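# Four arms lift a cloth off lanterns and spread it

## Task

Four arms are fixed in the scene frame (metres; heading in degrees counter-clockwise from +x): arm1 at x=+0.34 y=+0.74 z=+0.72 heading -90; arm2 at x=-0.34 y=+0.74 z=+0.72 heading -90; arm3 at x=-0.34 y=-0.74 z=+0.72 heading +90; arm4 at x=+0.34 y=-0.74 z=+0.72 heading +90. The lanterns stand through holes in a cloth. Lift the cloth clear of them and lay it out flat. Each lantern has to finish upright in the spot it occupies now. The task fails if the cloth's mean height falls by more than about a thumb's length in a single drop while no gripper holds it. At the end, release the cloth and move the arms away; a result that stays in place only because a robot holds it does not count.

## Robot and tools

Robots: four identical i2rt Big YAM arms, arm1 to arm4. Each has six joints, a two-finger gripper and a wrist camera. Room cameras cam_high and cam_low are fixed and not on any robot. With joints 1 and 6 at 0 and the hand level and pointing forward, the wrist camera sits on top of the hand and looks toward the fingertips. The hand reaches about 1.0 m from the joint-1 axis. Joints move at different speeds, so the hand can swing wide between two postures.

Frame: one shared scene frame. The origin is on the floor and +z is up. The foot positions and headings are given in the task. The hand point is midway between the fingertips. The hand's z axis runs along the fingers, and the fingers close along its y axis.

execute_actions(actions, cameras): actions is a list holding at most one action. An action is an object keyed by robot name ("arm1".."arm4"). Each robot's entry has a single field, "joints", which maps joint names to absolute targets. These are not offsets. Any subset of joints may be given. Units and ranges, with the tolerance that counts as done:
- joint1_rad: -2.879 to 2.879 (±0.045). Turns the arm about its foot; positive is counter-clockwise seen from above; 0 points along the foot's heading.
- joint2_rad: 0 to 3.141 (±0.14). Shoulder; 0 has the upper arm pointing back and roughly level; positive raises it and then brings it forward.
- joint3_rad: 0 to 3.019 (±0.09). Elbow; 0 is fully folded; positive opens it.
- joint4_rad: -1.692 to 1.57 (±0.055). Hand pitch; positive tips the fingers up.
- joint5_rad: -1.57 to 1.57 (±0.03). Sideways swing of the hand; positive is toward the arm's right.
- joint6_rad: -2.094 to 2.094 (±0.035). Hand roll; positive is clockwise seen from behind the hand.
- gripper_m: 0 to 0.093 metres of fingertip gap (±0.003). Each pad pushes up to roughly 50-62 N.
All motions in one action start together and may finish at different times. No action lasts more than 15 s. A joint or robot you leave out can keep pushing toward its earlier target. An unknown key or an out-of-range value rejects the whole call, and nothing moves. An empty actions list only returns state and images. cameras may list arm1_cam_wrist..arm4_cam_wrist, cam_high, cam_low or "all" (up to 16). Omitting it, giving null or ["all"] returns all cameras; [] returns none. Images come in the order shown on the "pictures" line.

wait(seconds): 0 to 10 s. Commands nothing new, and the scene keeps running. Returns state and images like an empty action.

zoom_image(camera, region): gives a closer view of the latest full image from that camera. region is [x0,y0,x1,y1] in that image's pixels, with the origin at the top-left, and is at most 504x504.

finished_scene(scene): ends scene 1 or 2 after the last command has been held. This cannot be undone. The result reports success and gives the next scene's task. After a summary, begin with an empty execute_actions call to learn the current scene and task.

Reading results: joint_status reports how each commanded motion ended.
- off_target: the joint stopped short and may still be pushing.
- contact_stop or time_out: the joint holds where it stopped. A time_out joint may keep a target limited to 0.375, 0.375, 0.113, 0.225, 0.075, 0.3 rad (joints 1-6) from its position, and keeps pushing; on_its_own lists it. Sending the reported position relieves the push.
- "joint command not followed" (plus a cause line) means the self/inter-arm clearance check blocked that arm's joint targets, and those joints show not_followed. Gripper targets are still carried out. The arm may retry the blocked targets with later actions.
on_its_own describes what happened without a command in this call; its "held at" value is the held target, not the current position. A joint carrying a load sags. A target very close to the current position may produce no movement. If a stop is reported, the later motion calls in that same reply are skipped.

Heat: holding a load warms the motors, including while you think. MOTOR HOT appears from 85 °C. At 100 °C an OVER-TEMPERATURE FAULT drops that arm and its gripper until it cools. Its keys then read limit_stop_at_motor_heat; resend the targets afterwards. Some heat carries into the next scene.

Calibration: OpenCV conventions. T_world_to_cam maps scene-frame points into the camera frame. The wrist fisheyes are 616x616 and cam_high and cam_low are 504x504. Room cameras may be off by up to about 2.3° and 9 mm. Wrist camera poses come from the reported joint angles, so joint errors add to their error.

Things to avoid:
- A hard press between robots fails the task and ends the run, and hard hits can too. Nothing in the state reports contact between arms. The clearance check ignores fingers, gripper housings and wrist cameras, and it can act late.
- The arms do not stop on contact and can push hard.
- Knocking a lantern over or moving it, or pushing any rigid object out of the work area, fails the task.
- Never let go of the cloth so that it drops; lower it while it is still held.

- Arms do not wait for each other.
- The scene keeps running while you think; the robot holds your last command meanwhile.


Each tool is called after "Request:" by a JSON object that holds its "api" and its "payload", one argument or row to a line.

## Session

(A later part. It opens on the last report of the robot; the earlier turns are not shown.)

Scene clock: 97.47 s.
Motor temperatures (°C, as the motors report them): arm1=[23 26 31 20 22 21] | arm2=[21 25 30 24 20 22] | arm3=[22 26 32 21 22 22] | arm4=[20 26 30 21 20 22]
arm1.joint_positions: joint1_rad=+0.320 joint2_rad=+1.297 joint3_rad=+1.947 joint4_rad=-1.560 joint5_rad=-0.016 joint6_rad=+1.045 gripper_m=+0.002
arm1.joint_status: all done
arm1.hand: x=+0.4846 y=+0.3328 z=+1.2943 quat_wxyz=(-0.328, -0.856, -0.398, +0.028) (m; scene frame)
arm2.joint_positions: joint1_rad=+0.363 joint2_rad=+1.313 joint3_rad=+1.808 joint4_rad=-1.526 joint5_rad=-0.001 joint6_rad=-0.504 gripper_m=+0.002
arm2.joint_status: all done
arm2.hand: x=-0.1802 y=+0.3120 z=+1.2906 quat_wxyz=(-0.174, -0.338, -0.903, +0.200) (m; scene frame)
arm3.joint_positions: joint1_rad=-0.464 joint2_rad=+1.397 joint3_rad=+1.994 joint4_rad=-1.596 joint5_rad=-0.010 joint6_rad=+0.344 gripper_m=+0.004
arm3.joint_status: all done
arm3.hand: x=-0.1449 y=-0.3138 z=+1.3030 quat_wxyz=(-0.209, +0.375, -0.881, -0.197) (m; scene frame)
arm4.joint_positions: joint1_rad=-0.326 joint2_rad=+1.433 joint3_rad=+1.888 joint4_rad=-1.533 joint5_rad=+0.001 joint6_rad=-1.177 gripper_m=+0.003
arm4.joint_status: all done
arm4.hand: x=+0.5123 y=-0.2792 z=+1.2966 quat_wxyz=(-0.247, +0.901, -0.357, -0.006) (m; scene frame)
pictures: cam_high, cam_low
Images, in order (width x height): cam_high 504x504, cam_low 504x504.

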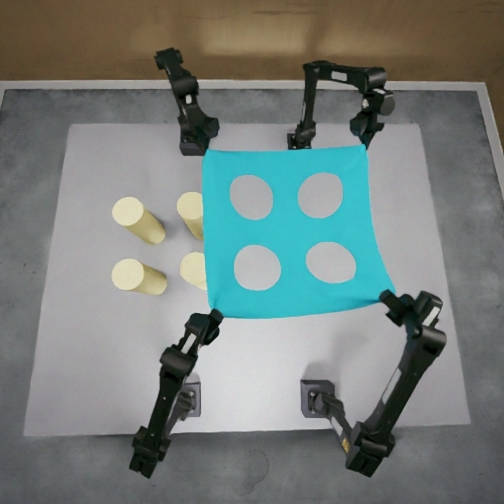

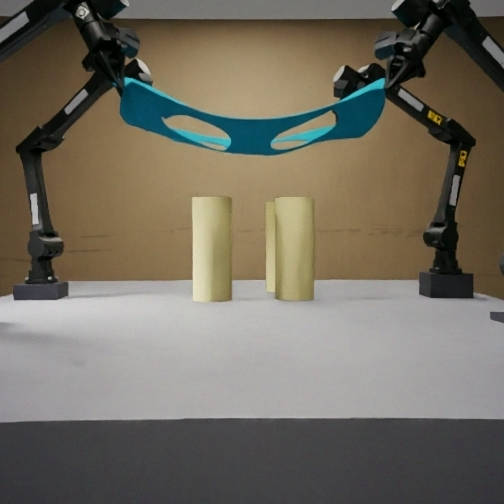

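Request:
{"api": "execute_actions", "payload": {
  "actions": [
    {"arm1": {"joints": {"joint1_rad": 0.6, "joint2_rad": 1.415, "joint3_rad": 1.905, "joint4_rad": -1.561, "joint6_rad": 1.338}}, "arm2": {"joints": {"joint1_rad": 0.625, "joint2_rad": 1.452, "joint3_rad": 1.8, "joint4_rad": -1.526, "joint6_rad": -0.217}}, "arm3": {"joints": {"joint1_rad": -0.713, "joint2_rad": 1.555, "joint3_rad": 2.03, "joint4_rad": -1.626, "joint6_rad": 0.069}}, "arm4": {"joints": {"joint1_rad": -0.573, "joint2_rad": 1.615, "joint3_rad": 1.96, "joint4_rad": -1.559, "joint6_rad": -1.443}}}
  ],
  "cameras": []
}}

Request:
{"api": "execute_actions", "payload": {
  "actions": [
    {"arm1": {"joints": {"joint2_rad": 1.503, "joint3_rad": 1.637, "joint4_rad": -1.523}}, "arm2": {"joints": {"joint2_rad": 1.583, "joint3_rad": 1.576, "joint4_rad": -1.47}}, "arm3": {"joints": {"joint2_rad": 1.652, "joint3_rad": 1.745, "joint4_rad": -1.565}}, "arm4": {"joints": {"joint2_rad": 1.76, "joint3_rad": 1.743, "joint4_rad": -1.517}}}
  ],
  "cameras": []
}}

Request:
{"api": "execute_actions", "payload": {
  "actions": [
    {"arm1": {"joints": {"joint2_rad": 1.635, "joint3_rad": 1.387, "joint4_rad": -1.288}}, "arm2": {"joints": {"joint2_rad": 1.72, "joint3_rad": 1.327, "joint4_rad": -1.155}}, "arm3": {"joints": {"joint2_rad": 1.752, "joint3_rad": 1.461, "joint4_rad": -1.25}}, "arm4": {"joints": {"joint2_rad": 1.867, "joint3_rad": 1.472, "joint4_rad": -1.155}}}
  ],
  "cameras": ["cam_high", "cam_low"]
}}

Scene clock: 113.83 s.
Motor temperatures (°C, as the motors report them): arm1=[23 25 33 20 22 21] | arm2=[21 24 32 24 20 22] | arm3=[22 25 34 21 22 22] | arm4=[20 26 32 21 20 22]
arm1.joint_positions: joint1_rad=+0.602 joint2_rad=+1.428 joint3_rad=+1.890 joint4_rad=-1.560 joint5_rad=-0.015 joint6_rad=+1.327 gripper_m=+0.002
arm1.joint_status: all done
arm1.hand: x=+0.6219 y=+0.3485 z=+1.2091 quat_wxyz=(-0.233, -0.882, -0.408, -0.046) (m; scene frame)
arm2.joint_positions: joint1_rad=+0.629 joint2_rad=+1.471 joint3_rad=+1.795 joint4_rad=-1.526 joint5_rad=+0.001 joint6_rad=-0.226 gripper_m=+0.002
arm2.joint_status: all done
arm2.hand: x=-0.0456 y=+0.3280 z=+1.2125 quat_wxyz=(-0.152, -0.351, -0.919, +0.100) (m; scene frame)
arm3.joint_positions: joint1_rad=-0.712 joint2_rad=+1.586 joint3_rad=+1.996 joint4_rad=-1.609 joint5_rad=-0.012 joint6_rad=+0.082 gripper_m=+0.004
arm3.joint_status: all done
arm3.hand: x=-0.0055 y=-0.3243 z=+1.2120 quat_wxyz=(-0.165, +0.390, -0.901, -0.094) (m; scene frame)
arm4.joint_positions: joint1_rad=-0.578 joint2_rad=+1.612 joint3_rad=+1.935 joint4_rad=-1.550 joint5_rad=+0.000 joint6_rad=-1.429 gripper_m=+0.003
arm4.joint_status: all done
arm4.hand: x=+0.6528 y=-0.2929 z=+1.2252 quat_wxyz=(-0.169, +0.916, -0.363, +0.037) (m; scene frame)
pictures: none
No camera images: the call's "cameras" was empty. Leave "cameras" out to get every camera's image.

Scene clock: 115.10 s.
Motor temperatures (°C, as the motors report them): arm1=[23 25 33 20 22 21] | arm2=[21 24 32 24 20 22] | arm3=[22 26 34 21 22 22] | arm4=[20 26 32 21 20 22]
arm1.joint_positions: joint1_rad=+0.600 joint2_rad=+1.521 joint3_rad=+1.620 joint4_rad=-1.531 joint5_rad=-0.015 joint6_rad=+1.327 gripper_m=+0.002
arm1.joint_status: all done
arm1.hand: x=+0.6181 y=+0.3493 z=+1.0494 quat_wxyz=(-0.072, -0.906, -0.416, -0.015) (m; scene frame)
arm2.joint_positions: joint1_rad=+0.629 joint2_rad=+1.596 joint3_rad=+1.569 joint4_rad=-1.470 joint5_rad=+0.002 joint6_rad=-0.225 gripper_m=+0.002
arm2.joint_status: all done
arm2.hand: x=-0.0475 y=+0.3311 z=+1.0586 quat_wxyz=(-0.030, -0.357, -0.934, +0.020) (m; scene frame)
arm3.joint_positions: joint1_rad=-0.712 joint2_rad=+1.685 joint3_rad=+1.735 joint4_rad=-1.568 joint5_rad=-0.014 joint6_rad=+0.081 gripper_m=+0.004
arm3.joint_status: all done
arm3.hand: x=-0.0098 y=-0.3295 z=+1.0532 quat_wxyz=(-0.025, +0.397, -0.917, -0.020) (m; scene frame)
arm4.joint_positions: joint1_rad=-0.578 joint2_rad=+1.755 joint3_rad=+1.721 joint4_rad=-1.524 joint5_rad=+0.000 joint6_rad=-1.430 gripper_m=+0.003
arm4.joint_status: all done
arm4.hand: x=+0.6480 y=-0.2977 z=+1.0610 quat_wxyz=(-0.009, +0.930, -0.368, -0.001) (m; scene frame)
pictures: none
No camera images: the call's "cameras" was empty. Leave "cameras" out to get every camera's image.

Scene clock: 116.33 s.
Motor temperatures (°C, as the motors report them): arm1=[23 25 33 20 22 21] | arm2=[21 24 31 24 20 22] | arm3=[22 26 34 21 22 22] | arm4=[20 26 32 21 20 22]
arm1.joint_positions: joint1_rad=+0.600 joint2_rad=+1.652 joint3_rad=+1.369 joint4_rad=-1.294 joint5_rad=-0.015 joint6_rad=+1.327 gripper_m=+0.002
arm1.joint_status: all done
arm1.hand: x=+0.6176 y=+0.3468 z=+0.8929 quat_wxyz=(+0.000, -0.909, -0.416, -0.002) (m; scene frame)
arm2.joint_positions: joint1_rad=+0.629 joint2_rad=+1.730 joint3_rad=+1.326 joint4_rad=-1.156 joint5_rad=+0.002 joint6_rad=-0.225 gripper_m=+0.002
arm2.joint_status: all done
arm2.hand: x=-0.0453 y=+0.3287 z=+0.9041 quat_wxyz=(-0.004, -0.357, -0.934, +0.002) (m; scene frame)
arm3.joint_positions: joint1_rad=-0.712 joint2_rad=+1.780 joint3_rad=+1.457 joint4_rad=-1.256 joint5_rad=-0.014 joint6_rad=+0.081 gripper_m=+0.004
arm3.joint_status: all done
arm3.hand: x=-0.0086 y=-0.3280 z=+0.9007 quat_wxyz=(+0.002, +0.397, -0.918, -0.007) (m; scene frame)
arm4.joint_positions: joint1_rad=-0.578 joint2_rad=+1.869 joint3_rad=+1.457 joint4_rad=-1.163 joint5_rad=+0.000 joint6_rad=-1.430 gripper_m=+0.003
arm4.joint_status: all done
arm4.hand: x=+0.6499 y=-0.2932 z=+0.9033 quat_wxyz=(-0.001, +0.930, -0.368, -0.003) (m; scene frame)
pictures: cam_high, cam_low
Images, in order (width x height): cam_high 504x504, cam_low 504x504.

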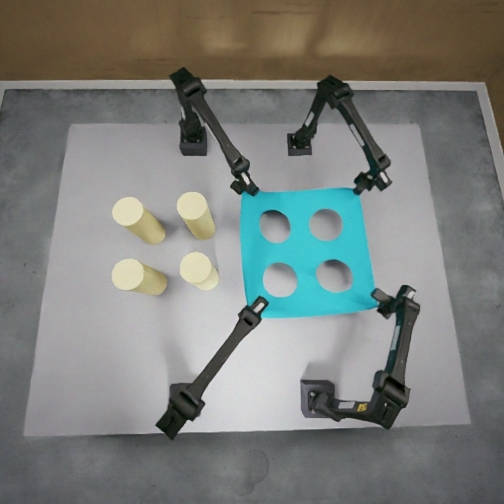

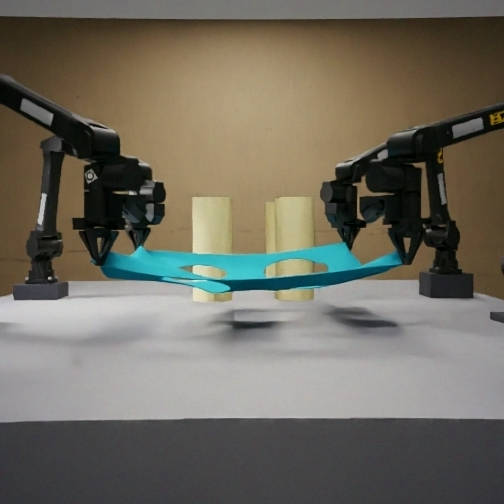

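Request:
{"api": "execute_actions", "payload": {
  "actions": [
    {"arm1": {"joints": {"joint1_rad": 0.62, "joint2_rad": 1.827, "joint3_rad": 1.195, "joint4_rad": -0.897}}, "arm2": {"joints": {"joint2_rad": 1.965, "joint3_rad": 1.193, "joint4_rad": -0.795}}, "arm3": {"joints": {"joint2_rad": 1.952, "joint3_rad": 1.296, "joint4_rad": -0.9}}, "arm4": {"joints": {"joint2_rad": 2.098, "joint3_rad": 1.362, "joint4_rad": -0.812}}}
  ],
  "cameras": ["cam_high", "cam_low"]
}}

Scene clock: 119.53 s.
Motor temperatures (°C, as the motors report them): arm1=[23 26 32 20 22 21] | arm2=[21 25 31 24 20 22] | arm3=[22 26 34 21 22 22] | arm4=[20 27 31 21 20 22]
arm1.joint_positions: joint1_rad=+0.611 joint2_rad=+1.839 joint3_rad=+1.183 joint4_rad=-0.909 joint5_rad=-0.015 joint6_rad=+1.328 gripper_m=+0.002
arm1.joint_status: all done
arm1.hand: x=+0.6248 y=+0.3428 z=+0.7418 quat_wxyz=(-0.006, -0.907, -0.421, -0.003) (m; scene frame)
arm2.joint_positions: joint1_rad=+0.624 joint2_rad=+1.972 joint3_rad=+1.198 joint4_rad=-0.802 joint5_rad=+0.006 joint6_rad=-0.224 gripper_m=+0.002
arm2.joint_status: all done
arm2.hand: x=-0.0470 y=+0.3265 z=+0.7462 quat_wxyz=(+0.004, -0.359, -0.933, -0.001) (m; scene frame)
arm3.joint_positions: joint1_rad=-0.708 joint2_rad=+1.978 joint3_rad=+1.291 joint4_rad=-0.909 joint5_rad=-0.017 joint6_rad=+0.081 gripper_m=+0.004
arm3.joint_status: all done
arm3.hand: x=-0.0115 y=-0.3280 z=+0.7441 quat_wxyz=(+0.010, +0.399, -0.917, -0.004) (m; scene frame)
arm4.joint_positions: joint1_rad=-0.578 joint2_rad=+2.093 joint3_rad=+1.357 joint4_rad=-0.823 joint5_rad=+0.001 joint6_rad=-1.430 gripper_m=+0.003
arm4.joint_status: all done
arm4.hand: x=+0.6544 y=-0.2852 z=+0.7520 quat_wxyz=(-0.008, +0.930, -0.367, -0.001) (m; scene frame)
pictures: cam_high, cam_low
Images, in order (width x height): cam_high 504x504, cam_low 504x504.

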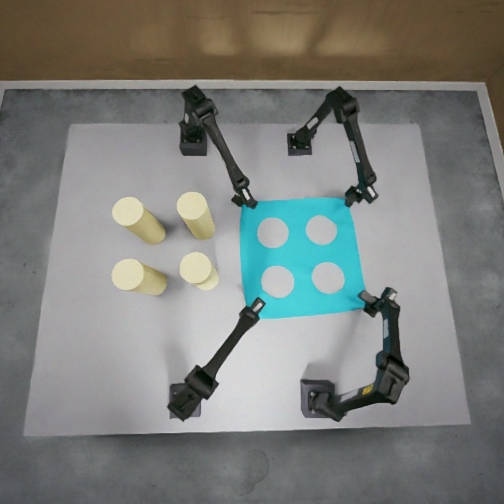

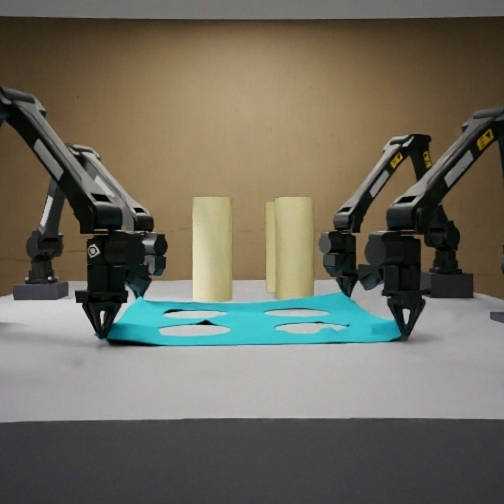

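Request:
{"api": "execute_actions", "payload": {
  "actions": [
    {"arm1": {"joints": {"gripper_m": 0.09}}, "arm2": {"joints": {"gripper_m": 0.09}}, "arm3": {"joints": {"gripper_m": 0.09}}, "arm4": {"joints": {"gripper_m": 0.09}}}
  ],
  "cameras": []
}}

Request:
{"api": "execute_actions", "payload": {
  "actions": [
    {"arm1": {"joints": {"joint2_rad": 1.35, "joint4_rad": -1.3}}, "arm2": {"joints": {"joint2_rad": 1.4, "joint4_rad": -1.3}}, "arm3": {"joints": {"joint2_rad": 1.4, "joint4_rad": -1.3}}, "arm4": {"joints": {"joint2_rad": 1.5, "joint4_rad": -1.3}}}
  ],
  "cameras": ["cam_high", "cam_low"]
}}

Scene clock: 123.43 s.
Motor temperatures (°C, as the motors report them): arm1=[23 26 32 20 22 21] | arm2=[21 25 30 24 20 22] | arm3=[22 26 33 21 22 22] | arm4=[20 27 30 21 20 22]
arm1.joint_positions: joint1_rad=+0.613 joint2_rad=+1.839 joint3_rad=+1.183 joint4_rad=-0.907 joint5_rad=-0.015 joint6_rad=+1.328 gripper_m=+0.090
arm1.joint_status: all done
arm1.hand: x=+0.6256 y=+0.3430 z=+0.7418 quat_wxyz=(-0.007, -0.907, -0.422, -0.003) (m; scene frame)
arm2.joint_positions: joint1_rad=+0.624 joint2_rad=+1.972 joint3_rad=+1.198 joint4_rad=-0.802 joint5_rad=+0.005 joint6_rad=-0.224 gripper_m=+0.090
arm2.joint_status: all done
arm2.hand: x=-0.0468 y=+0.3266 z=+0.7462 quat_wxyz=(+0.004, -0.359, -0.933, -0.001) (m; scene frame)
arm3.joint_positions: joint1_rad=-0.708 joint2_rad=+1.978 joint3_rad=+1.291 joint4_rad=-0.909 joint5_rad=-0.014 joint6_rad=+0.081 gripper_m=+0.090
arm3.joint_status: all done
arm3.hand: x=-0.0111 y=-0.3283 z=+0.7441 quat_wxyz=(+0.009, +0.399, -0.917, -0.002) (m; scene frame)
arm4.joint_positions: joint1_rad=-0.578 joint2_rad=+2.093 joint3_rad=+1.357 joint4_rad=-0.823 joint5_rad=+0.001 joint6_rad=-1.430 gripper_m=+0.090
arm4.joint_status: all done
arm4.hand: x=+0.6544 y=-0.2852 z=+0.7520 quat_wxyz=(-0.008, +0.930, -0.367, -0.001) (m; scene frame)
pictures: none
No camera images: the call's "cameras" was empty. Leave "cameras" out to get every camera's image.

Scene clock: 124.90 s.
Motor temperatures (°C, as the motors report them): arm1=[23 26 32 20 22 21] | arm2=[21 25 30 24 20 22] | arm3=[22 26 33 21 22 22] | arm4=[20 27 30 21 20 22]
arm1.joint_positions: joint1_rad=+0.613 joint2_rad=+1.346 joint3_rad=+1.183 joint4_rad=-1.292 joint5_rad=-0.015 joint6_rad=+1.328 gripper_m=+0.090
arm1.joint_status: all done
arm1.hand: x=+0.5778 y=+0.4131 z=+0.9508 quat_wxyz=(-0.060, -0.905, -0.421, -0.013) (m; scene frame)
arm2.joint_positions: joint1_rad=+0.624 joint2_rad=+1.399 joint3_rad=+1.194 joint4_rad=-1.286 joint5_rad=+0.005 joint6_rad=-0.224 gripper_m=+0.090
arm2.joint_status: all done
arm2.hand: x=-0.0969 y=+0.3968 z=+0.9991 quat_wxyz=(-0.031, -0.359, -0.932, +0.022) (m; scene frame)
arm3.joint_positions: joint1_rad=-0.708 joint2_rad=+1.395 joint3_rad=+1.291 joint4_rad=-1.285 joint5_rad=-0.014 joint6_rad=+0.081 gripper_m=+0.090
arm3.joint_status: all done
arm3.hand: x=-0.0609 y=-0.3907 z=+1.0139 quat_wxyz=(-0.082, +0.397, -0.913, -0.051) (m; scene frame)
arm4.joint_positions: joint1_rad=-0.578 joint2_rad=+1.493 joint3_rad=+1.356 joint4_rad=-1.291 joint5_rad=+0.001 joint6_rad=-1.430 gripper_m=+0.090
arm4.joint_status: all done
arm4.hand: x=+0.6082 y=-0.3545 z=+1.0470 quat_wxyz=(-0.072, +0.927, -0.367, +0.014) (m; scene frame)
pictures: cam_high, cam_low
Images, in order (width x height): cam_high 504x504, cam_low 504x504.

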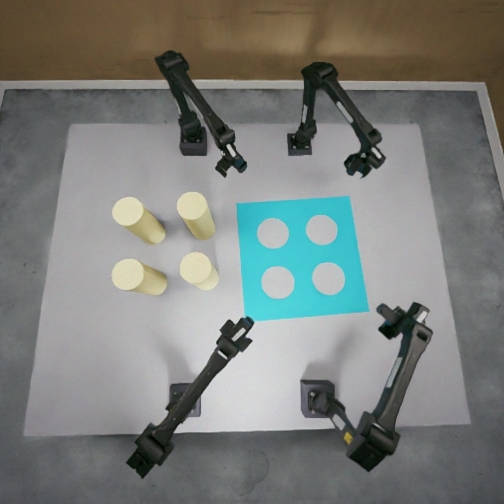

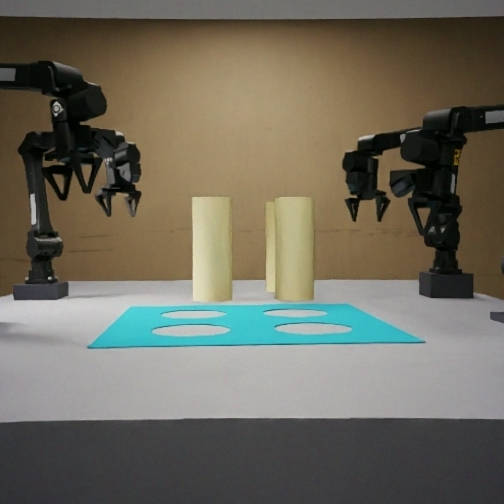

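The cloth lies flat, all four lanterns are standing where they started, and the arms are clear.

Request:
{"api": "finished_scene", "payload": {
  "scene": 2
}}

The scene is finished: the task was done.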